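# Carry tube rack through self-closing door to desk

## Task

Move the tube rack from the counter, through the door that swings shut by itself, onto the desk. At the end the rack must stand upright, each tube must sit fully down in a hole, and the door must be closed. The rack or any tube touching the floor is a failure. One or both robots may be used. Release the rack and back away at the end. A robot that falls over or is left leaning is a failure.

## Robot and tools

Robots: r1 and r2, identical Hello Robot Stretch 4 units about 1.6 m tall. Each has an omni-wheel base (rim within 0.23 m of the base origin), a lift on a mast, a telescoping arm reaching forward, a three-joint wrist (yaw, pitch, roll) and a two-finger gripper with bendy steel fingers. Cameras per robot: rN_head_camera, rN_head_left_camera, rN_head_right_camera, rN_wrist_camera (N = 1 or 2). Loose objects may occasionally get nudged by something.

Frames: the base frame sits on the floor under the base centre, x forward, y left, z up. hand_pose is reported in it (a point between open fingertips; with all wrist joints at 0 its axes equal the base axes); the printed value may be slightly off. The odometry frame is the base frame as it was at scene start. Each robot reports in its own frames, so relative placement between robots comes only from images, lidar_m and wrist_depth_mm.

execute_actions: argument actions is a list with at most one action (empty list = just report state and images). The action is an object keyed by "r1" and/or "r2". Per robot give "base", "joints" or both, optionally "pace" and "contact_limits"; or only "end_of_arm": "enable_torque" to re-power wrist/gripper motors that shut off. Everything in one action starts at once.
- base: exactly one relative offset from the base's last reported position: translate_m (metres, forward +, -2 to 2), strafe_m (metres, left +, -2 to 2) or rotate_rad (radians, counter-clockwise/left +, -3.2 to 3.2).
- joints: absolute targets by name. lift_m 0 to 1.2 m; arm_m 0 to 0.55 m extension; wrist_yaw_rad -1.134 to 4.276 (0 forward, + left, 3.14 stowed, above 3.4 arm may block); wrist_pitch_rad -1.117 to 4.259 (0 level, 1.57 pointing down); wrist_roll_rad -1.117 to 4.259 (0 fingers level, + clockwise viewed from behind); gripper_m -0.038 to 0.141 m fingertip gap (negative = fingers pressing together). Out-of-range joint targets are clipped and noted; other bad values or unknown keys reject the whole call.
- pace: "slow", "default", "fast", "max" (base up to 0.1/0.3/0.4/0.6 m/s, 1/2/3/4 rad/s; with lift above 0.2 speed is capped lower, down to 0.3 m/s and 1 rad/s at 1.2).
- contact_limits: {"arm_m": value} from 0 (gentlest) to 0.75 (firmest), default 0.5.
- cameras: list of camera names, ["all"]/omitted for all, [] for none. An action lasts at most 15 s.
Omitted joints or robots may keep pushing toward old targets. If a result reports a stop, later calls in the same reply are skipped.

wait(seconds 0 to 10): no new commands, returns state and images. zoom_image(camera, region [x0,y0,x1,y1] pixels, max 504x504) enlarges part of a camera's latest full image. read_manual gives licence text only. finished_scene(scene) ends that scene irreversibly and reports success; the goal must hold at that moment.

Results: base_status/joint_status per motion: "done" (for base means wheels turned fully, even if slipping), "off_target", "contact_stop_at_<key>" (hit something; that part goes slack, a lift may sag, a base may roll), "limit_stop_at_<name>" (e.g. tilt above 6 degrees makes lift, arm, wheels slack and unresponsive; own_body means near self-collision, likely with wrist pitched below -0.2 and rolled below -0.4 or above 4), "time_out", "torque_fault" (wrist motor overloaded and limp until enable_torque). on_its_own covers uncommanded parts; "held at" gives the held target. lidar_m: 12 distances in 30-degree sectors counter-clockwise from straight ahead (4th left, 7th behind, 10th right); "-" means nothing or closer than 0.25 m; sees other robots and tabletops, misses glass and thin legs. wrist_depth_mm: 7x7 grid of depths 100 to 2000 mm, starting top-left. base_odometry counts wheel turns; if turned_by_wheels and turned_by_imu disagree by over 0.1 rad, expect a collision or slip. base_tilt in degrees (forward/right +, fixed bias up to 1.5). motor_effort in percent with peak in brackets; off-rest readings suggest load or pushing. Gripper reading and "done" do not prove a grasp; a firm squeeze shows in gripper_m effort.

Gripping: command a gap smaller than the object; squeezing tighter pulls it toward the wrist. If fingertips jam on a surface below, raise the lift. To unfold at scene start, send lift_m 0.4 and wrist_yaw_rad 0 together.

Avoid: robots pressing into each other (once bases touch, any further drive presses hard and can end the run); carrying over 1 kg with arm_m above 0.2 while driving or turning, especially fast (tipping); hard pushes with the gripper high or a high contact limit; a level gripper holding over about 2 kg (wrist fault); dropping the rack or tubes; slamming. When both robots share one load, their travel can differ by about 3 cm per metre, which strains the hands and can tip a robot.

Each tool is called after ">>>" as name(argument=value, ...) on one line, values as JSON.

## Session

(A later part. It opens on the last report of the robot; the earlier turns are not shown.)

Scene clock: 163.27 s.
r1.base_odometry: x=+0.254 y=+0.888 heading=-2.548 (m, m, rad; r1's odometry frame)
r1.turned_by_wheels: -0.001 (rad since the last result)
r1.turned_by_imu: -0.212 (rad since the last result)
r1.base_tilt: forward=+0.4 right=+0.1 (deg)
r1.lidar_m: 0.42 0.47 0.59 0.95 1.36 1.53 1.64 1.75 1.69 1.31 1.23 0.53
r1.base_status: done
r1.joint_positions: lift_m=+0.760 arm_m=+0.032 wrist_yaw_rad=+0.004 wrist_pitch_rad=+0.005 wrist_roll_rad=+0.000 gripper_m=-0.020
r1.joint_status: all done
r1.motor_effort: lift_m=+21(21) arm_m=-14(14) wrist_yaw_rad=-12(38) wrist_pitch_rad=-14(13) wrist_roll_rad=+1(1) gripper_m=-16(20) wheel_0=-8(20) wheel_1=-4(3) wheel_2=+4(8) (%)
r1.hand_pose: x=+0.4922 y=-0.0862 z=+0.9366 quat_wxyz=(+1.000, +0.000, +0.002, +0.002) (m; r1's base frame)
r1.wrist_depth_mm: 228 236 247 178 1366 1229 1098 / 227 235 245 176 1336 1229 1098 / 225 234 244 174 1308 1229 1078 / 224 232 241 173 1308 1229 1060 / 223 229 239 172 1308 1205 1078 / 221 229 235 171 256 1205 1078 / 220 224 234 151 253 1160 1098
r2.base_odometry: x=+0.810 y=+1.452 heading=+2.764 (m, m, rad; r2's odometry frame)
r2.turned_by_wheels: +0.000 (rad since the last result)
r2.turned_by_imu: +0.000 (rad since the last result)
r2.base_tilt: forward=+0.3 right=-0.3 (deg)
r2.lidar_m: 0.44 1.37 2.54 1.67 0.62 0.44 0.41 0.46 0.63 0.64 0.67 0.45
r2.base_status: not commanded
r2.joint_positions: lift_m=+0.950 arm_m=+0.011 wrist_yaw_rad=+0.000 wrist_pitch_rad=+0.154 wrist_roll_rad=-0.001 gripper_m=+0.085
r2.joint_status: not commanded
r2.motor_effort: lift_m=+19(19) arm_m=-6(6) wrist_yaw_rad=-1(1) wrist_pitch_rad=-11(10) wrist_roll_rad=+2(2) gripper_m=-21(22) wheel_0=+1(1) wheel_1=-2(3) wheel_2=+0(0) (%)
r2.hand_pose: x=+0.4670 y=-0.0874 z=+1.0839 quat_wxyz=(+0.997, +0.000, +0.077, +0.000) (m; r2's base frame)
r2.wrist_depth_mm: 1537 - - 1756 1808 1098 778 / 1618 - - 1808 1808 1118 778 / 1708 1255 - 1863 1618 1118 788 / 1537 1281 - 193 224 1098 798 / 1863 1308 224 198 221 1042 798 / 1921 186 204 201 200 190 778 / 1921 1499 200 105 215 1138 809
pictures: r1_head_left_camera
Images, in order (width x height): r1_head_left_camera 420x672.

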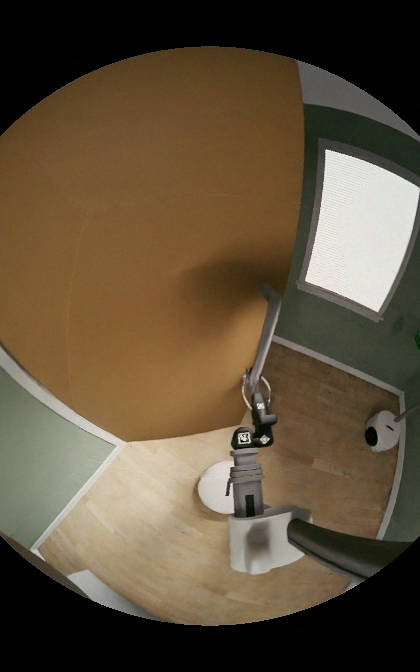

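>>> execute_actions(actions=[{"r1":{"base":{"translate_m":-0.42},"joints":{"arm_m":0.44},"pace":"slow"}}], cameras=[])

>>> execute_actions(actions=[{"r1":{"joints":{"arm_m":0.29},"pace":"slow"}}], cameras=[])

Scene clock: 172.63 s.
r1.base_odometry: x=+0.602 y=+1.122 heading=-2.548 (m, m, rad; r1's odometry frame)
r1.turned_by_wheels: +0.000 (rad since the last result)
r1.turned_by_imu: -0.005 (rad since the last result)
r1.base_tilt: forward=+0.4 right=+0.1 (deg)
r1.lidar_m: 0.82 0.88 1.09 1.18 1.22 1.18 1.25 1.52 1.46 1.49 1.43 1.88
r1.base_status: done
r1.joint_positions: lift_m=+0.760 arm_m=+0.440 wrist_yaw_rad=+0.006 wrist_pitch_rad=+0.002 wrist_roll_rad=+0.000 gripper_m=-0.020
r1.joint_status: all done
r1.on_its_own: wrist_yaw_rad is at rest, and its effort (-17) is outside its rest range (-13 to +13)
r1.motor_effort: lift_m=+21(20) arm_m=-2(12) wrist_yaw_rad=-17(20) wrist_pitch_rad=-6(16) wrist_roll_rad=+2(2) gripper_m=-15(17) wheel_0=-9(11) wheel_1=-7(7) wheel_2=+11(16) (%)
r1.hand_pose: x=+0.9002 y=-0.0858 z=+0.9374 quat_wxyz=(+1.000, +0.000, +0.001, +0.003) (m; r1's base frame)
r1.wrist_depth_mm: 230 238 249 177 1336 1229 1098 / 229 237 246 176 1336 1229 1098 / 228 235 244 174 1336 1229 1098 / 226 234 242 173 1308 1205 1078 / 224 232 241 172 1336 1229 1078 / 222 230 236 170 256 1229 1078 / 220 225 235 154 253 1160 1098
r2.base_odometry: x=+0.810 y=+1.452 heading=+2.764 (m, m, rad; r2's odometry frame)
r2.turned_by_wheels: +0.000 (rad since the last result)
r2.turned_by_imu: +0.001 (rad since the last result)
r2.base_tilt: forward=+0.3 right=-0.4 (deg)
r2.lidar_m: 0.44 1.44 1.44 1.66 0.61 0.44 0.42 0.45 0.63 0.63 0.68 0.43
r2.base_status: not commanded
r2.joint_positions: lift_m=+0.950 arm_m=+0.011 wrist_yaw_rad=+0.000 wrist_pitch_rad=+0.154 wrist_roll_rad=-0.001 gripper_m=+0.085
r2.joint_status: not commanded
r2.motor_effort: lift_m=+19(19) arm_m=-6(6) wrist_yaw_rad=-1(1) wrist_pitch_rad=-10(9) wrist_roll_rad=+3(2) gripper_m=-20(20) wheel_0=+1(1) wheel_1=-2(3) wheel_2=+0(0) (%)
r2.hand_pose: x=+0.4670 y=-0.0874 z=+1.0839 quat_wxyz=(+0.997, +0.000, +0.077, +0.000) (m; r2's base frame)
r2.wrist_depth_mm: 1499 - - 1756 1808 1098 788 / 1576 - - 1863 1756 1098 778 / 1661 - - 1808 1618 1118 788 / 1661 1255 - 193 224 1118 798 / 1921 1281 224 198 221 1078 798 / 1983 185 204 202 200 191 768 / 1921 1430 200 105 215 1160 820
pictures: none
No camera images: the call's "cameras" was empty. Leave "cameras" out to get every camera's image.

Scene clock: 175.40 s.
r1.base_odometry: x=+0.602 y=+1.122 heading=-2.548 (m, m, rad; r1's odometry frame)
r1.turned_by_wheels: +0.000 (rad since the last result)
r1.turned_by_imu: -0.002 (rad since the last result)
r1.base_tilt: forward=+0.4 right=+0.1 (deg)
r1.lidar_m: 0.69 0.79 1.07 1.18 1.23 1.17 1.25 1.54 1.48 1.49 1.41 1.91
r1.base_status: not commanded
r1.joint_positions: lift_m=+0.760 arm_m=+0.292 wrist_yaw_rad=+0.001 wrist_pitch_rad=+0.002 wrist_roll_rad=+0.000 gripper_m=-0.020
r1.joint_status: all done
r1.motor_effort: lift_m=+21(21) arm_m=-13(15) wrist_yaw_rad=-2(20) wrist_pitch_rad=-7(6) wrist_roll_rad=+1(1) gripper_m=-14(15) wheel_0=-9(9) wheel_1=-5(7) wheel_2=+9(11) (%)
r1.hand_pose: x=+0.7517 y=-0.0872 z=+0.9374 quat_wxyz=(+1.000, +0.000, +0.001, +0.000) (m; r1's base frame)
r1.wrist_depth_mm: 254 255 256 178 258 1336 1205 / 252 253 254 176 256 1366 1205 / 251 252 253 175 254 1336 1182 / 249 250 250 173 252 1281 1182 / 247 247 249 171 250 1336 1182 / 245 246 246 170 248 1336 1182 / 242 243 244 151 245 1281 1160
r2.base_odometry: x=+0.810 y=+1.452 heading=+2.764 (m, m, rad; r2's odometry frame)
r2.turned_by_wheels: +0.000 (rad since the last result)
r2.turned_by_imu: +0.000 (rad since the last result)
r2.base_tilt: forward=+0.4 right=-0.3 (deg)
r2.lidar_m: 0.42 1.43 1.45 1.63 0.61 0.43 0.42 0.44 0.63 0.64 0.68 0.44
r2.base_status: not commanded
r2.joint_positions: lift_m=+0.950 arm_m=+0.011 wrist_yaw_rad=+0.000 wrist_pitch_rad=+0.154 wrist_roll_rad=-0.001 gripper_m=+0.085
r2.joint_status: not commanded
r2.motor_effort: lift_m=+19(19) arm_m=-6(6) wrist_yaw_rad=-1(1) wrist_pitch_rad=-9(8) wrist_roll_rad=+3(2) gripper_m=-22(19) wheel_0=+1(1) wheel_1=-2(2) wheel_2=-1(0) (%)
r2.hand_pose: x=+0.4670 y=-0.0874 z=+1.0839 quat_wxyz=(+0.997, +0.000, +0.077, +0.000) (m; r2's base frame)
r2.wrist_depth_mm: 1708 - - 1808 1808 1098 788 / 1808 - - 1808 1863 1098 788 / 1499 - - 1808 1661 1118 778 / 1756 - - 193 223 1118 788 / 1499 - 224 197 221 1060 798 / 1863 186 204 202 200 190 788 / 1921 1808 200 105 214 1160 820
pictures: none
No camera images: the call's "cameras" was empty. Leave "cameras" out to get every camera's image.

Smooth. Continue, and move r2 toward the doorway line.

>>> execute_actions(actions=[{"r1":{"joints":{"arm_m":0.14},"pace":"slow"},"r2":{"base":{"strafe_m":0.35},"pace":"default"}}], cameras=[])

Scene clock: 179.63 s.
r1.base_odometry: x=+0.602 y=+1.122 heading=-2.547 (m, m, rad; r1's odometry frame)
r1.turned_by_wheels: +0.001 (rad since the last result)
r1.turned_by_imu: +0.001 (rad since the last result)
r1.base_tilt: forward=+0.4 right=+0.1 (deg)
r1.lidar_m: 0.54 0.68 1.02 1.17 1.23 1.17 1.24 1.52 1.48 1.21 1.08 1.88
r1.base_status: not commanded
r1.joint_positions: lift_m=+0.760 arm_m=+0.142 wrist_yaw_rad=+0.015 wrist_pitch_rad=+0.003 wrist_roll_rad=+0.000 gripper_m=-0.020
r1.joint_status: all done
r1.on_its_own: wrist_yaw_rad is at rest, and its effort (-44) is outside its rest range (-13 to +13)
r1.motor_effort: lift_m=+21(21) arm_m=-13(13) wrist_yaw_rad=-44(44) wrist_pitch_rad=-7(9) wrist_roll_rad=+0(0) gripper_m=-17(19) wheel_0=+1(8) wheel_1=-4(5) wheel_2=+9(9) (%)
r1.hand_pose: x=+0.6030 y=-0.0830 z=+0.9371 quat_wxyz=(+1.000, +0.000, +0.002, +0.008) (m; r1's base frame)
r1.wrist_depth_mm: 296 282 267 177 247 1464 1308 / 293 279 266 176 245 1464 1308 / 290 277 264 175 243 1464 1308 / 287 274 262 173 241 1430 1308 / 285 272 259 172 239 1430 1255 / 283 270 254 171 236 1430 1281 / 279 267 255 150 233 1397 1255
r2.base_odometry: x=+0.681 y=+1.127 heading=+2.764 (m, m, rad; r2's odometry frame)
r2.turned_by_wheels: +0.000 (rad since the last result)
r2.turned_by_imu: +0.000 (rad since the last result)
r2.base_tilt: forward=+0.4 right=-0.3 (deg)
r2.lidar_m: 0.43 1.18 1.24 1.67 0.60 0.43 0.41 0.45 0.63 0.99 1.03 0.41
r2.base_status: done
r2.joint_positions: lift_m=+0.950 arm_m=+0.011 wrist_yaw_rad=+0.000 wrist_pitch_rad=+0.154 wrist_roll_rad=-0.001 gripper_m=+0.085
r2.joint_status: not commanded
r2.motor_effort: lift_m=+19(19) arm_m=-6(6) wrist_yaw_rad=-2(1) wrist_pitch_rad=-9(10) wrist_roll_rad=+3(2) gripper_m=-22(20) wheel_0=+2(10) wheel_1=+1(9) wheel_2=+0(1) (%)
r2.hand_pose: x=+0.4670 y=-0.0874 z=+1.0839 quat_wxyz=(+0.997, +0.000, +0.077, +0.000) (m; r2's base frame)
r2.wrist_depth_mm: 1708 - - - 1808 1756 1229 / 1708 - - - 1808 1756 1281 / 1808 1756 - 1921 1863 1756 1255 / 1863 1863 - 195 224 1808 1255 / 1863 1060 225 198 222 1708 1255 / 1983 186 205 202 200 190 1281 / - 1808 200 105 215 1756 1308
pictures: none
No camera images: the call's "cameras" was empty. Leave "cameras" out to get every camera's image.

>>> execute_actions(actions=[{"r1":{"base":{"strafe_m":0.08},"joints":{"arm_m":0.05},"pace":"slow"}}], cameras=["r1_head_left_camera","r2_head_camera"])

Scene clock: 183.27 s.
r1.base_odometry: x=+0.647 y=+1.056 heading=-2.549 (m, m, rad; r1's odometry frame)
r1.turned_by_wheels: -0.002 (rad since the last result)
r1.turned_by_imu: -0.030 (rad since the last result)
r1.base_tilt: forward=+0.4 right=+0.2 (deg)
r1.lidar_m: 0.44 0.58 1.01 1.13 1.20 1.14 1.20 1.59 1.54 1.28 1.14 0.51
r1.base_status: done
r1.joint_positions: lift_m=+0.760 arm_m=+0.052 wrist_yaw_rad=-0.015 wrist_pitch_rad=+0.004 wrist_roll_rad=+0.000 gripper_m=-0.020
r1.joint_status: all done
r1.on_its_own: wrist_yaw_rad is at rest, and its effort (+41) is outside its rest range (-13 to +13)
r1.motor_effort: lift_m=+21(21) arm_m=-10(16) wrist_yaw_rad=+41(55) wrist_pitch_rad=-8(9) wrist_roll_rad=+1(0) gripper_m=-15(16) wheel_0=-16(21) wheel_1=-1(4) wheel_2=-4(10) (%)
r1.hand_pose: x=+0.5099 y=-0.0916 z=+0.9370 quat_wxyz=(+1.000, +0.000, +0.002, -0.007) (m; r1's base frame)
r1.wrist_depth_mm: 303 286 271 174 245 1537 1397 / 300 286 270 172 244 1537 1397 / 297 282 266 171 242 1537 1430 / 294 279 264 169 239 1499 1397 / 293 277 263 168 237 1499 1366 / 290 274 260 167 185 1464 1366 / 287 272 216 153 232 1430 1336
r2.base_odometry: x=+0.681 y=+1.127 heading=+2.764 (m, m, rad; r2's odometry frame)
r2.turned_by_wheels: +0.000 (rad since the last result)
r2.turned_by_imu: +0.000 (rad since the last result)
r2.base_tilt: forward=+0.3 right=-0.3 (deg)
r2.lidar_m: 0.42 1.25 1.28 1.66 0.61 0.45 0.41 0.45 0.62 0.99 1.03 0.45
r2.base_status: not commanded
r2.joint_positions: lift_m=+0.950 arm_m=+0.011 wrist_yaw_rad=+0.000 wrist_pitch_rad=+0.154 wrist_roll_rad=-0.001 gripper_m=+0.085
r2.joint_status: not commanded
r2.motor_effort: lift_m=+19(19) arm_m=-6(6) wrist_yaw_rad=-1(2) wrist_pitch_rad=-11(8) wrist_roll_rad=+2(2) gripper_m=-22(22) wheel_0=+2(2) wheel_1=+1(1) wheel_2=+0(0) (%)
r2.hand_pose: x=+0.4670 y=-0.0874 z=+1.0839 quat_wxyz=(+0.997, +0.000, +0.077, +0.000) (m; r2's base frame)
r2.wrist_depth_mm: 1661 - - - 1808 1808 1255 / 1756 - - - 1808 1808 1281 / 1863 - - 1808 1921 1808 1255 / 1863 - - 193 224 1808 1281 / 1863 1366 224 198 222 1661 1281 / 1921 186 204 202 200 191 1308 / - 1756 200 105 214 1708 1308
pictures: r1_head_left_camera, r2_head_camera
Images, in order (width x height): r1_head_left_camera 420x672, r2_head_camera 420x560.

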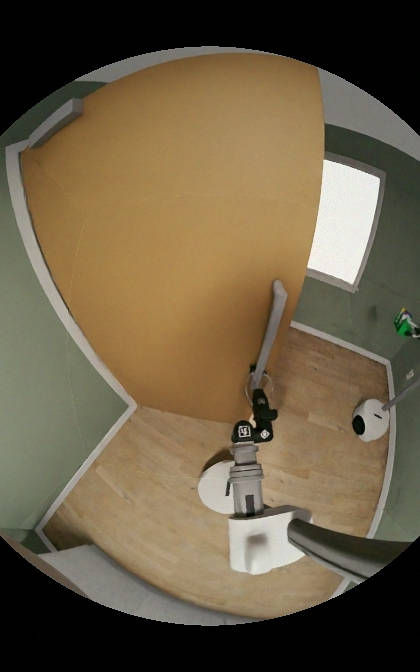

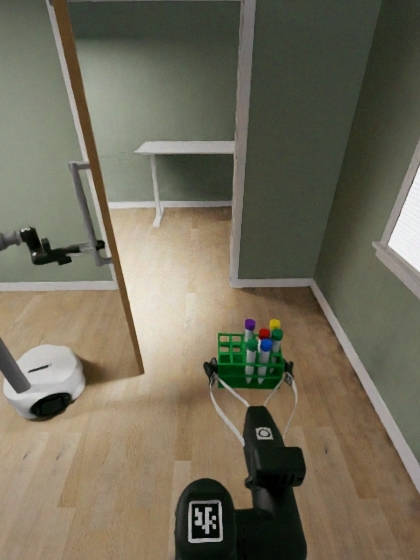

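>>> execute_actions(actions=[{"r1":{"base":{"translate_m":-0.09},"pace":"slow"},"r2":{"base":{"strafe_m":0.2}}}], cameras=[])

Scene clock: 187.07 s.
r1.base_odometry: x=+0.721 y=+1.106 heading=-2.548 (m, m, rad; r1's odometry frame)
r1.turned_by_wheels: +0.000 (rad since the last result)
r1.turned_by_imu: -0.001 (rad since the last result)
r1.base_tilt: forward=+0.3 right=+0.1 (deg)
r1.lidar_m: 0.44 0.62 1.08 1.13 1.11 1.04 1.11 1.54 1.48 1.16 1.02 0.53
r1.base_status: done
r1.joint_positions: lift_m=+0.760 arm_m=+0.052 wrist_yaw_rad=+0.010 wrist_pitch_rad=+0.004 wrist_roll_rad=+0.000 gripper_m=-0.020
r1.joint_status: not commanded
r1.on_its_own: wrist_yaw_rad is at rest, and its effort (-29) is outside its rest range (-13 to +13)
r1.motor_effort: lift_m=+21(21) arm_m=-10(10) wrist_yaw_rad=-29(42) wrist_pitch_rad=-10(11) wrist_roll_rad=+0(1) gripper_m=-13(17) wheel_0=-2(20) wheel_1=-5(9) wheel_2=+13(15) (%)
r1.hand_pose: x=+0.5121 y=-0.0846 z=+0.9370 quat_wxyz=(+1.000, +0.000, +0.002, +0.005) (m; r1's base frame)
r1.wrist_depth_mm: 349 312 283 177 237 1661 1499 / 345 310 281 175 236 1576 1464 / 342 309 278 173 235 1618 1464 / 336 304 277 172 233 1576 1464 / 336 301 273 170 231 1537 1430 / 330 298 262 168 225 1576 1430 / 329 297 266 165 226 1537 1430
r2.base_odometry: x=+0.607 y=+0.941 heading=+2.764 (m, m, rad; r2's odometry frame)
r2.turned_by_wheels: +0.000 (rad since the last result)
r2.turned_by_imu: +0.000 (rad since the last result)
r2.base_tilt: forward=+0.4 right=-0.3 (deg)
r2.lidar_m: 0.42 1.14 1.24 1.68 0.60 0.43 0.42 0.44 0.62 1.19 1.25 0.45
r2.base_status: done
r2.joint_positions: lift_m=+0.950 arm_m=+0.011 wrist_yaw_rad=+0.000 wrist_pitch_rad=+0.154 wrist_roll_rad=-0.001 gripper_m=+0.085
r2.joint_status: not commanded
r2.motor_effort: lift_m=+19(19) arm_m=-5(5) wrist_yaw_rad=-2(2) wrist_pitch_rad=-9(8) wrist_roll_rad=+2(3) gripper_m=-20(22) wheel_0=+1(7) wheel_1=-1(10) wheel_2=+0(2) (%)
r2.hand_pose: x=+0.4671 y=-0.0874 z=+1.0839 quat_wxyz=(+0.997, +0.000, +0.077, +0.000) (m; r2's base frame)
r2.wrist_depth_mm: 1708 1464 - - 1808 1863 1464 / 1756 1336 - - 1863 1863 1537 / 1808 1182 - - 1921 1863 1499 / 1808 1366 - 193 225 - 1537 / 1863 1008 224 198 222 - 1537 / 1921 186 204 202 200 191 1537 / - 1576 200 105 215 1863 1499
pictures: none
No camera images: the call's "cameras" was empty. Leave "cameras" out to get every camera's image.

>>> execute_actions(actions=[{"r1":{"base":{"strafe_m":0.045},"joints":{"arm_m":0.01},"pace":"slow"},"r2":{"base":{"translate_m":0.6}}}], cameras=["r2_head_camera","r2_head_left_camera"])

Scene clock: 194.10 s.
r1.base_odometry: x=+0.746 y=+1.069 heading=-2.550 (m, m, rad; r1's odometry frame)
r1.turned_by_wheels: -0.001 (rad since the last result)
r1.turned_by_imu: -0.002 (rad since the last result)
r1.base_tilt: forward=+0.4 right=+0.1 (deg)
r1.lidar_m: 0.40 0.60 1.05 1.10 1.09 1.03 1.12 1.53 1.53 1.62 0.76 0.44
r1.base_status: done
r1.joint_positions: lift_m=+0.760 arm_m=+0.012 wrist_yaw_rad=-0.014 wrist_pitch_rad=+0.004 wrist_roll_rad=+0.000 gripper_m=-0.020
r1.joint_status: all done
r1.on_its_own: wrist_yaw_rad is at rest, and its effort (+38) is outside its rest range (-13 to +13)
r1.motor_effort: lift_m=+21(21) arm_m=-9(15) wrist_yaw_rad=+38(39) wrist_pitch_rad=-10(10) wrist_roll_rad=+0(1) gripper_m=-12(15) wheel_0=-16(17) wheel_1=+0(5) wheel_2=+1(12) (%)
r1.hand_pose: x=+0.4698 y=-0.0913 z=+0.9370 quat_wxyz=(+1.000, +0.000, +0.002, -0.007) (m; r1's base frame)
r1.wrist_depth_mm: 355 320 287 175 240 1576 1499 / 351 315 285 174 239 1618 1537 / 347 314 281 171 237 1618 580 / 345 309 279 170 236 1576 1464 / 340 306 277 169 233 1537 1499 / 338 306 276 167 224 1576 1499 / 334 303 221 153 228 1576 1464
r2.base_odometry: x=+0.049 y=+1.162 heading=+2.764 (m, m, rad; r2's odometry frame)
r2.turned_by_wheels: +0.000 (rad since the last result)
r2.turned_by_imu: +0.000 (rad since the last result)
r2.base_tilt: forward=+0.4 right=-0.4 (deg)
r2.lidar_m: 0.40 0.65 0.77 1.89 1.45 1.06 1.00 1.06 1.25 1.16 1.21 0.45
r2.base_status: done
r2.joint_positions: lift_m=+0.950 arm_m=+0.011 wrist_yaw_rad=+0.000 wrist_pitch_rad=+0.154 wrist_roll_rad=-0.001 gripper_m=+0.085
r2.joint_status: not commanded
r2.motor_effort: lift_m=+19(19) arm_m=-6(6) wrist_yaw_rad=-1(3) wrist_pitch_rad=-9(9) wrist_roll_rad=+2(2) gripper_m=-22(21) wheel_0=+1(6) wheel_1=+1(8) wheel_2=+1(9) (%)
r2.hand_pose: x=+0.4670 y=-0.0874 z=+1.0839 quat_wxyz=(+0.997, +0.000, +0.077, +0.000) (m; r2's base frame)
r2.wrist_depth_mm: 866 - - - 1281 1308 1308 / 842 - - - 1308 1308 1308 / 831 - - - 1336 1336 1366 / 809 - - 193 224 1366 1397 / 788 - 224 198 222 1397 1430 / 778 185 205 202 200 191 1430 / 715 1756 200 105 215 1464 1464
pictures: r2_head_camera, r2_head_left_camera
Images, in order (width x height): r2_head_camera 420x560, r2_head_left_camera 420x672.

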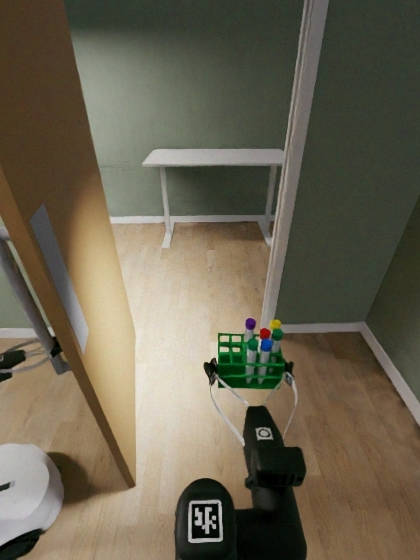

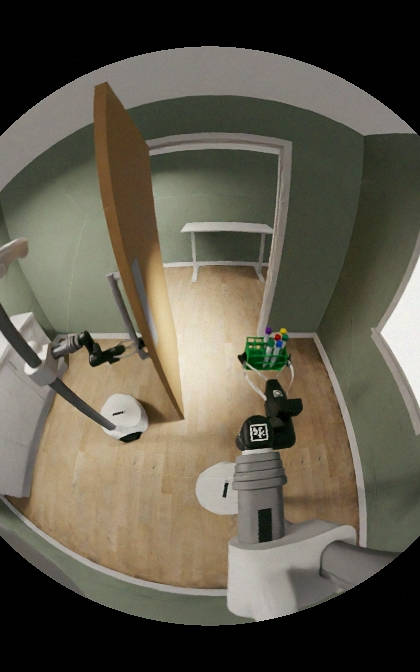

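>>> execute_actions(actions=[{"r1":{"base":{"translate_m":-0.06},"pace":"slow"},"r2":{"base":{"translate_m":1.0}}}], cameras=["r2_head_camera","r2_head_left_camera"])

Scene clock: 201.67 s.
r1.base_odometry: x=+0.795 y=+1.102 heading=-2.549 (m, m, rad; r1's odometry frame)
r1.turned_by_wheels: +0.001 (rad since the last result)
r1.turned_by_imu: +0.000 (rad since the last result)
r1.base_tilt: forward=+0.4 right=+0.1 (deg)
r1.lidar_m: 0.39 0.64 1.08 1.13 1.04 0.98 1.03 1.44 1.49 1.60 2.20 0.47
r1.base_status: done
r1.joint_positions: lift_m=+0.760 arm_m=+0.012 wrist_yaw_rad=+0.011 wrist_pitch_rad=+0.004 wrist_roll_rad=+0.000 gripper_m=-0.020
r1.joint_status: not commanded
r1.on_its_own: wrist_yaw_rad is at rest, and its effort (-32) is outside its rest range (-13 to +13)
r1.motor_effort: lift_m=+21(21) arm_m=-9(9) wrist_yaw_rad=-32(39) wrist_pitch_rad=-11(8) wrist_roll_rad=+0(1) gripper_m=-13(15) wheel_0=-2(17) wheel_1=-4(7) wheel_2=+14(13) (%)
r1.hand_pose: x=+0.4720 y=-0.0843 z=+0.9370 quat_wxyz=(+1.000, +0.000, +0.002, +0.005) (m; r1's base frame)
r1.wrist_depth_mm: 413 343 297 177 233 1708 1576 / 404 342 296 175 231 1618 1576 / 399 338 291 174 230 1661 1537 / 392 332 290 172 229 1661 1537 / 389 330 287 171 227 1618 1537 / 384 329 270 169 220 1618 1537 / 384 325 278 164 220 1661 1499
r2.base_odometry: x=-0.880 y=+1.531 heading=+2.764 (m, m, rad; r2's odometry frame)
r2.turned_by_wheels: +0.000 (rad since the last result)
r2.turned_by_imu: -0.001 (rad since the last result)
r2.base_tilt: forward=+0.3 right=-0.3 (deg)
r2.lidar_m: 0.43 0.74 0.47 0.42 0.43 0.54 2.02 1.73 1.22 1.17 0.81 0.44
r2.base_status: done
r2.joint_positions: lift_m=+0.950 arm_m=+0.011 wrist_yaw_rad=+0.000 wrist_pitch_rad=+0.154 wrist_roll_rad=-0.001 gripper_m=+0.085
r2.joint_status: not commanded
r2.motor_effort: lift_m=+19(19) arm_m=-6(6) wrist_yaw_rad=-1(1) wrist_pitch_rad=-10(8) wrist_roll_rad=+2(3) gripper_m=-23(21) wheel_0=+2(7) wheel_1=+1(7) wheel_2=-1(13) (%)
r2.hand_pose: x=+0.4670 y=-0.0874 z=+1.0839 quat_wxyz=(+0.997, +0.000, +0.077, +0.000) (m; r2's base frame)
r2.wrist_depth_mm: - - - - - - 1537 / - - - - - - 1499 / - - - - - - 1537 / - - - 194 224 - 1618 / - - 224 197 222 - 1537 / - 186 204 202 200 191 1060 / - - 200 105 215 1863 517
pictures: r2_head_camera, r2_head_left_camera
Images, in order (width x height): r2_head_camera 420x560, r2_head_left_camera 420x672.

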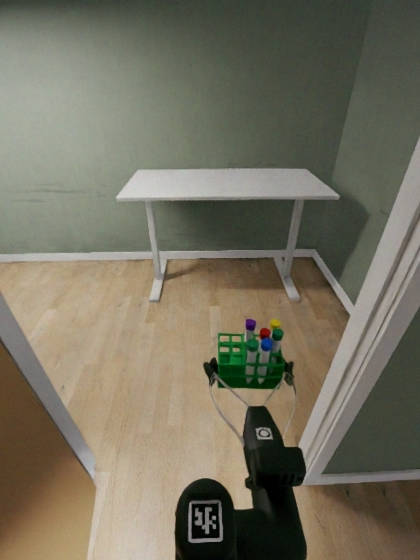

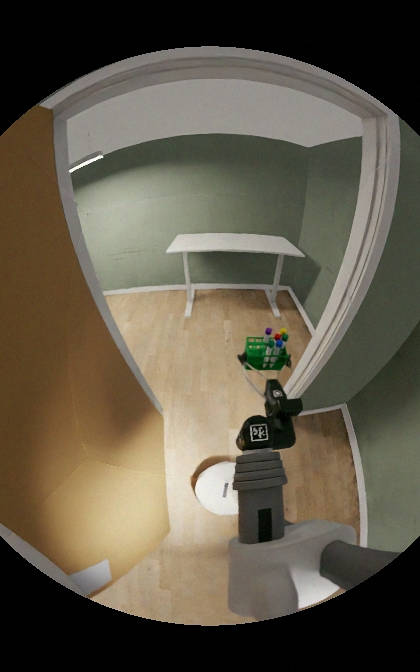

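>>> execute_actions(actions=[{"r2":{"base":{"translate_m":1.3},"joints":{"lift_m":1.0}}}], cameras=["r2_head_camera","r2_wrist_camera"])

Scene clock: 208.80 s.
r1.base_odometry: x=+0.795 y=+1.102 heading=-2.549 (m, m, rad; r1's odometry frame)
r1.turned_by_wheels: +0.000 (rad since the last result)
r1.turned_by_imu: +0.000 (rad since the last result)
r1.base_tilt: forward=+0.3 right=+0.2 (deg)
r1.lidar_m: 0.38 0.62 1.06 1.12 1.05 0.98 1.04 1.46 1.49 1.57 2.18 0.48
r1.base_status: not commanded
r1.joint_positions: lift_m=+0.760 arm_m=+0.012 wrist_yaw_rad=+0.011 wrist_pitch_rad=+0.004 wrist_roll_rad=+0.000 gripper_m=-0.020
r1.joint_status: not commanded
r1.on_its_own: wrist_yaw_rad is at rest, and its effort (-32) is outside its rest range (-13 to +13)
r1.motor_effort: lift_m=+21(21) arm_m=-9(9) wrist_yaw_rad=-32(32) wrist_pitch_rad=-9(9) wrist_roll_rad=+1(1) gripper_m=-16(16) wheel_0=-2(2) wheel_1=-4(4) wheel_2=+15(14) (%)
r1.hand_pose: x=+0.4720 y=-0.0843 z=+0.9370 quat_wxyz=(+1.000, +0.000, +0.002, +0.005) (m; r1's base frame)
r1.wrist_depth_mm: 407 345 297 177 234 1708 1537 / 404 342 294 175 231 1661 1537 / 399 338 291 174 229 1661 1499 / 394 334 289 172 229 1661 1537 / 387 330 286 171 227 1618 1499 / 384 327 270 169 220 1618 1537 / 382 327 277 164 220 1618 1499
r2.base_odometry: x=-2.089 y=+2.009 heading=+2.764 (m, m, rad; r2's odometry frame)
r2.turned_by_wheels: +0.000 (rad since the last result)
r2.turned_by_imu: -0.002 (rad since the last result)
r2.base_tilt: forward=+0.3 right=-0.3 (deg)
r2.lidar_m: 0.42 0.66 2.03 2.27 0.80 0.78 1.66 0.74 0.85 1.21 0.90 0.45
r2.base_status: done
r2.joint_positions: lift_m=+1.000 arm_m=+0.011 wrist_yaw_rad=+0.000 wrist_pitch_rad=+0.154 wrist_roll_rad=-0.001 gripper_m=+0.085
r2.joint_status: all done
r2.motor_effort: lift_m=+20(21) arm_m=-6(6) wrist_yaw_rad=-1(2) wrist_pitch_rad=-10(10) wrist_roll_rad=+2(2) gripper_m=-23(21) wheel_0=+2(6) wheel_1=+1(7) wheel_2=-1(13) (%)
r2.hand_pose: x=+0.4670 y=-0.0874 z=+1.1339 quat_wxyz=(+0.997, +0.000, +0.077, +0.000) (m; r2's base frame)
r2.wrist_depth_mm: 1060 1078 1078 1118 1118 1118 1138 / 1098 1098 1118 1118 1160 1160 1182 / 1118 1138 1138 1138 1160 1182 1205 / 1138 1160 1160 195 224 1229 1205 / 917 891 224 198 222 866 831 / 621 186 205 202 200 190 585 / 469 462 200 105 214 449 466
pictures: r2_head_camera, r2_wrist_camera
Images, in order (width x height): r2_head_camera 420x560, r2_wrist_camera 616x392.

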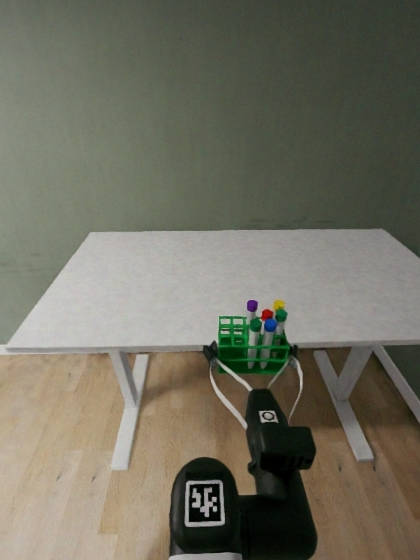

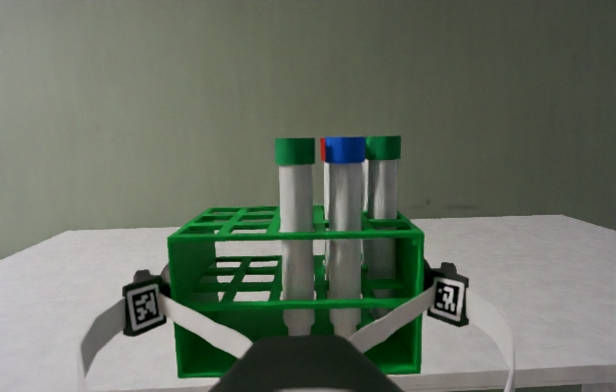

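>>> execute_actions(actions=[{"r1":{"joints":{"gripper_m":0.14}},"r2":{"joints":{"lift_m":0.885,"arm_m":0.40}}}], cameras=["r1_head_camera","r1_wrist_camera"])

Scene clock: 214.03 s.
r1.base_odometry: x=+0.795 y=+1.102 heading=-2.550 (m, m, rad; r1's odometry frame)
r1.turned_by_wheels: -0.001 (rad since the last result)
r1.turned_by_imu: -0.001 (rad since the last result)
r1.base_tilt: forward=+0.4 right=+0.1 (deg)
r1.lidar_m: 1.10 1.06 1.09 1.13 1.03 0.99 1.05 1.44 1.50 1.58 2.18 2.07
r1.base_status: not commanded
r1.joint_positions: lift_m=+0.760 arm_m=+0.011 wrist_yaw_rad=+0.000 wrist_pitch_rad=+0.003 wrist_roll_rad=+0.000 gripper_m=+0.140
r1.joint_status: all done
r1.motor_effort: lift_m=+21(21) arm_m=-6(9) wrist_yaw_rad=+1(32) wrist_pitch_rad=-9(9) wrist_roll_rad=+0(1) gripper_m=+2(13) wheel_0=-2(2) wheel_1=-2(4) wheel_2=+4(14) (%)
r1.hand_pose: x=+0.4705 y=-0.0875 z=+0.9372 quat_wxyz=(+1.000, +0.000, +0.001, +0.000) (m; r1's base frame)
r1.wrist_depth_mm: 778 842 904 1008 1921 1756 1576 / 768 831 917 991 1921 1756 1576 / 759 820 904 960 1921 1708 1499 / 750 809 904 960 1983 1708 1499 / 750 809 878 976 1863 1661 1537 / 750 219 866 960 1808 1618 1499 / 741 788 866 148 1863 1661 1537
r2.base_odometry: x=-2.089 y=+2.009 heading=+2.764 (m, m, rad; r2's odometry frame)
r2.turned_by_wheels: +0.000 (rad since the last result)
r2.turned_by_imu: +0.000 (rad since the last result)
r2.base_tilt: forward=+0.3 right=-0.2 (deg)
r2.lidar_m: 0.60 0.67 2.01 2.26 0.82 0.80 0.93 0.72 0.84 1.21 0.90 0.66
r2.base_status: not commanded
r2.joint_positions: lift_m=+0.885 arm_m=+0.399 wrist_yaw_rad=+0.000 wrist_pitch_rad=+0.154 wrist_roll_rad=+0.000 gripper_m=+0.085
r2.joint_status: all done
r2.motor_effort: lift_m=+16(17) arm_m=+6(7) wrist_yaw_rad=-2(1) wrist_pitch_rad=-9(8) wrist_roll_rad=+2(3) gripper_m=-20(22) wheel_0=+2(2) wheel_1=+1(1) wheel_2=+0(0) (%)
r2.hand_pose: x=+0.8549 y=-0.0874 z=+1.0193 quat_wxyz=(+0.997, +0.000, +0.077, +0.000) (m; r2's base frame)
r2.wrist_depth_mm: 715 732 732 759 759 768 788 / 732 750 759 759 768 788 798 / 759 768 768 768 788 809 831 / 768 778 788 193 223 820 820 / 530 521 224 198 220 488 477 / 355 186 204 202 200 191 332 / 267 266 200 105 215 256 256
pictures: r1_head_camera, r1_wrist_camera
Images, in order (width x height): r1_head_camera 420x560, r1_wrist_camera 616x392.

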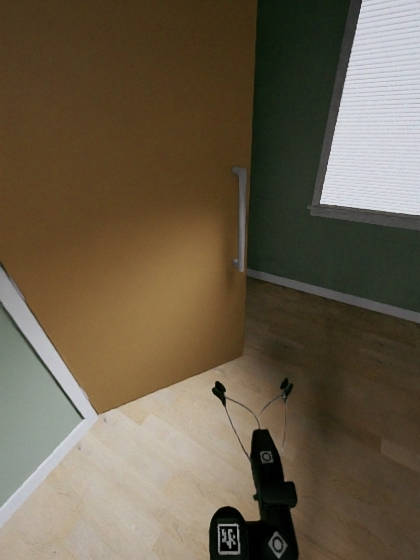

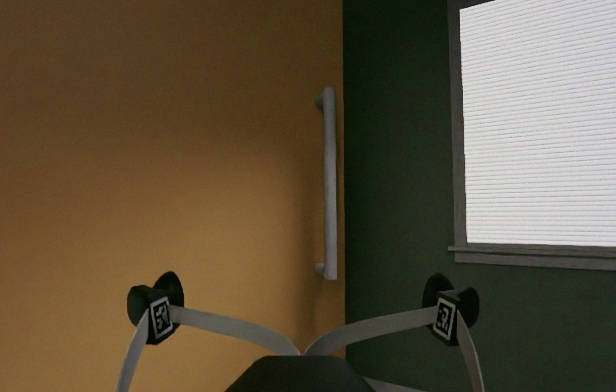

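>>> execute_actions(actions=[{"r2":{"joints":{"lift_m":0.858},"pace":"slow"}}], cameras=["r2_wrist_camera"])

Scene clock: 216.30 s.
r1.base_odometry: x=+0.795 y=+1.102 heading=-2.550 (m, m, rad; r1's odometry frame)
r1.turned_by_wheels: +0.000 (rad since the last result)
r1.turned_by_imu: +0.000 (rad since the last result)
r1.base_tilt: forward=+0.4 right=+0.1 (deg)
r1.lidar_m: 1.45 1.09 1.07 1.15 1.04 0.99 1.04 1.42 1.50 1.58 2.19 2.07
r1.base_status: not commanded
r1.joint_positions: lift_m=+0.760 arm_m=+0.011 wrist_yaw_rad=+0.000 wrist_pitch_rad=+0.003 wrist_roll_rad=+0.000 gripper_m=+0.140
r1.joint_status: not commanded
r1.motor_effort: lift_m=+21(21) arm_m=-6(6) wrist_yaw_rad=+1(1) wrist_pitch_rad=-6(7) wrist_roll_rad=+1(1) gripper_m=+0(0) wheel_0=-2(3) wheel_1=-2(2) wheel_2=+4(4) (%)
r1.hand_pose: x=+0.4705 y=-0.0875 z=+0.9372 quat_wxyz=(+1.000, +0.000, +0.001, +0.000) (m; r1's base frame)
r1.wrist_depth_mm: 904 1078 1336 - 1983 1756 1537 / 904 1078 1366 - 1983 1708 1537 / 891 1060 1336 - - 1708 1537 / 891 1078 1336 1983 1983 1708 1537 / 891 1060 1336 1983 1863 1708 1499 / 878 219 1229 1983 1863 1618 1537 / 878 1025 1229 147 1921 1661 1499
r2.base_odometry: x=-2.089 y=+2.009 heading=+2.764 (m, m, rad; r2's odometry frame)
r2.turned_by_wheels: +0.000 (rad since the last result)
r2.turned_by_imu: +0.000 (rad since the last result)
r2.base_tilt: forward=+0.5 right=-0.4 (deg)
r2.lidar_m: 0.62 0.63 2.04 2.28 0.82 0.71 0.70 0.75 0.83 1.21 0.91 0.65
r2.base_status: not commanded
r2.joint_positions: lift_m=+0.858 arm_m=+0.399 wrist_yaw_rad=+0.000 wrist_pitch_rad=+0.154 wrist_roll_rad=+0.000 gripper_m=+0.085
r2.joint_status: all done
r2.motor_effort: lift_m=+16(14) arm_m=+6(6) wrist_yaw_rad=-1(1) wrist_pitch_rad=-8(7) wrist_roll_rad=+3(2) gripper_m=-21(19) wheel_0=+2(2) wheel_1=+1(1) wheel_2=-1(0) (%)
r2.hand_pose: x=+0.8549 y=-0.0874 z=+0.9923 quat_wxyz=(+0.997, +0.000, +0.077, +0.000) (m; r2's base frame)
r2.wrist_depth_mm: 723 732 741 750 759 768 768 / 741 750 768 759 768 788 788 / 750 759 768 778 788 798 809 / 759 778 788 193 224 732 715 / 436 433 225 198 223 404 402 / 294 186 204 203 200 191 276 / 222 219 199 105 204 212 211
pictures: r2_wrist_camera
Images, in order (width x height): r2_wrist_camera 616x392.

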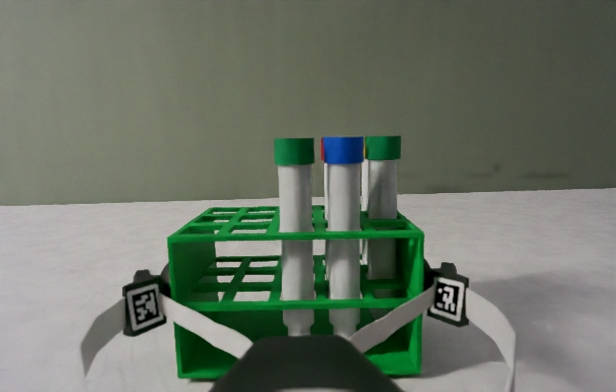

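>>> execute_actions(actions=[{"r2":{"joints":{"lift_m":0.856,"gripper_m":0.141},"pace":"slow"}}], cameras=[])

>>> execute_actions(actions=[{"r2":{"joints":{"arm_m":0.01}}}], cameras=["r2_wrist_camera","r2_head_camera","r1_head_left_camera"])

Scene clock: 220.80 s.
r1.base_odometry: x=+0.795 y=+1.102 heading=-2.550 (m, m, rad; r1's odometry frame)
r1.turned_by_wheels: +0.000 (rad since the last result)
r1.turned_by_imu: +0.000 (rad since the last result)
r1.base_tilt: forward=+0.3 right=+0.1 (deg)
r1.lidar_m: 1.53 1.11 1.07 1.14 1.03 0.99 1.07 1.42 1.48 1.59 2.18 2.08
r1.base_status: not commanded
r1.joint_positions: lift_m=+0.760 arm_m=+0.011 wrist_yaw_rad=+0.000 wrist_pitch_rad=+0.003 wrist_roll_rad=+0.000 gripper_m=+0.140
r1.joint_status: not commanded
r1.motor_effort: lift_m=+21(21) arm_m=-6(6) wrist_yaw_rad=+0(0) wrist_pitch_rad=-7(9) wrist_roll_rad=+0(1) gripper_m=+2(0) wheel_0=-2(2) wheel_1=-2(2) wheel_2=+4(4) (%)
r1.hand_pose: x=+0.4705 y=-0.0875 z=+0.9372 quat_wxyz=(+1.000, +0.000, +0.001, +0.000) (m; r1's base frame)
r1.wrist_depth_mm: 917 1138 1464 - - 1708 1576 / 931 1138 1464 - 1983 1708 1537 / 931 1138 1397 - 1983 1756 1537 / 917 1138 1397 - 1921 1708 1576 / 917 1118 1397 1983 1921 1708 1537 / 917 219 1336 1921 1863 1618 1499 / 917 1060 1336 147 1863 1618 1499
r2.base_odometry: x=-2.089 y=+2.009 heading=+2.764 (m, m, rad; r2's odometry frame)
r2.turned_by_wheels: +0.000 (rad since the last result)
r2.turned_by_imu: +0.000 (rad since the last result)
r2.base_tilt: forward=+0.4 right=-0.4 (deg)
r2.lidar_m: 0.61 0.64 2.04 2.26 0.81 0.69 0.65 0.69 0.83 1.21 0.89 0.66
r2.base_status: not commanded
r2.joint_positions: lift_m=+0.856 arm_m=+0.399 wrist_yaw_rad=+0.000 wrist_pitch_rad=+0.153 wrist_roll_rad=+0.000 gripper_m=+0.141
r2.joint_status: all done
r2.motor_effort: lift_m=+16(13) arm_m=+6(6) wrist_yaw_rad=-1(2) wrist_pitch_rad=-6(10) wrist_roll_rad=+2(3) gripper_m=+2(20) wheel_0=+2(2) wheel_1=+1(1) wheel_2=+0(0) (%)
r2.hand_pose: x=+0.8550 y=-0.0874 z=+0.9905 quat_wxyz=(+0.997, +0.000, +0.076, +0.000) (m; r2's base frame)
r2.wrist_depth_mm: 723 732 732 750 759 768 778 / 741 750 759 759 768 778 798 / 768 759 768 778 798 809 820 / 768 768 788 206 640 741 707 / 433 427 262 210 237 402 397 / 291 202 208 208 209 247 273 / 220 216 212 105 211 202 210
pictures: none
No camera images: the call's "cameras" was empty. Leave "cameras" out to get every camera's image.

Scene clock: 223.07 s.
r1.base_odometry: x=+0.795 y=+1.102 heading=-2.550 (m, m, rad; r1's odometry frame)
r1.turned_by_wheels: +0.000 (rad since the last result)
r1.turned_by_imu: +0.000 (rad since the last result)
r1.base_tilt: forward=+0.3 right=+0.1 (deg)
r1.lidar_m: 1.53 1.11 1.08 1.15 1.04 0.99 1.05 1.45 1.50 1.58 2.18 2.07
r1.base_status: not commanded
r1.joint_positions: lift_m=+0.760 arm_m=+0.011 wrist_yaw_rad=+0.000 wrist_pitch_rad=+0.003 wrist_roll_rad=+0.000 gripper_m=+0.140
r1.joint_status: not commanded
r1.motor_effort: lift_m=+21(21) arm_m=-6(6) wrist_yaw_rad=+1(1) wrist_pitch_rad=-9(6) wrist_roll_rad=+1(0) gripper_m=+0(1) wheel_0=-2(2) wheel_1=-2(2) wheel_2=+4(4) (%)
r1.hand_pose: x=+0.4705 y=-0.0875 z=+0.9372 quat_wxyz=(+1.000, +0.000, +0.001, +0.000) (m; r1's base frame)
r1.wrist_depth_mm: 931 1138 1499 - - 1708 1537 / 931 1160 1430 - 1983 1708 1576 / 931 1118 1397 - 1983 1708 1537 / 931 1118 1397 1983 1983 1708 1537 / 931 1118 1430 - 1921 1708 1499 / 904 218 1336 1983 1863 1618 1499 / 917 1078 1366 147 1863 1618 1464
r2.base_odometry: x=-2.089 y=+2.009 heading=+2.764 (m, m, rad; r2's odometry frame)
r2.turned_by_wheels: +0.000 (rad since the last result)
r2.turned_by_imu: +0.000 (rad since the last result)
r2.base_tilt: forward=+0.4 right=-0.4 (deg)
r2.lidar_m: 0.61 0.66 2.03 2.26 0.79 0.66 0.66 0.69 0.85 1.21 0.90 0.66
r2.base_status: not commanded
r2.joint_positions: lift_m=+0.856 arm_m=+0.011 wrist_yaw_rad=+0.000 wrist_pitch_rad=+0.152 wrist_roll_rad=+0.000 gripper_m=+0.141
r2.joint_status: all done
r2.motor_effort: lift_m=+16(16) arm_m=-6(7) wrist_yaw_rad=-1(1) wrist_pitch_rad=-6(7) wrist_roll_rad=+3(2) gripper_m=+0(2) wheel_0=+2(2) wheel_1=+1(1) wheel_2=+0(0) (%)
r2.hand_pose: x=+0.4671 y=-0.0874 z=+0.9906 quat_wxyz=(+0.997, +0.000, +0.076, +0.000) (m; r2's base frame)
r2.wrist_depth_mm: 1060 1078 1078 1098 1118 1138 1138 / 1098 1098 1118 1138 1138 1160 1182 / 1098 1118 1138 1160 1182 1205 1205 / 878 842 820 647 778 750 732 / 442 439 430 421 418 449 445 / 768 200 1229 1229 1229 1281 1281 / 798 1255 1255 105 1281 1308 1308
pictures: r1_head_left_camera, r2_head_camera, r2_wrist_camera
Images, in order (width x height): r1_head_left_camera 420x672, r2_head_camera 420x560, r2_wrist_camera 616x392.

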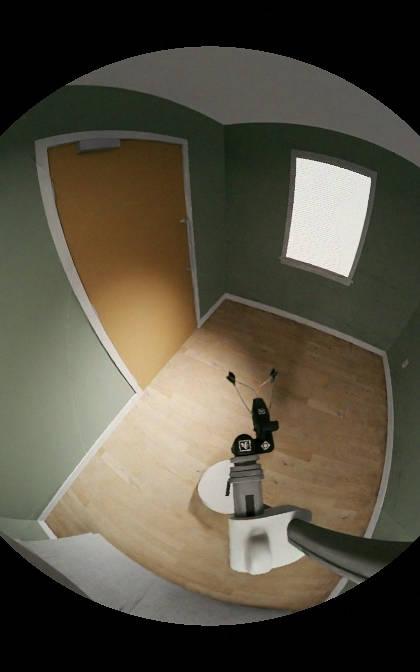

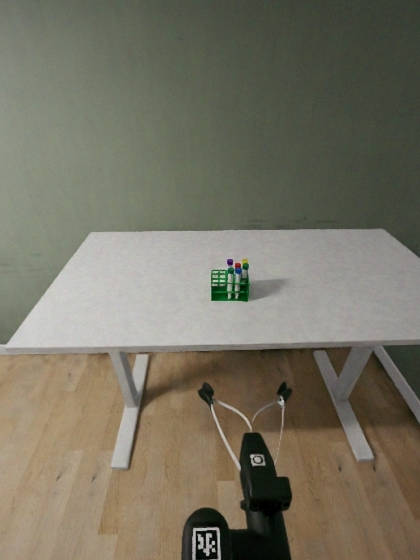

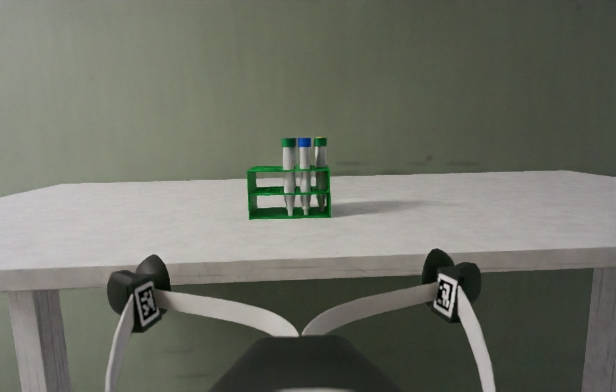

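The tube tops are all level and the door is shut.

>>> finished_scene(scene=2)

The scene is finished: the task was done.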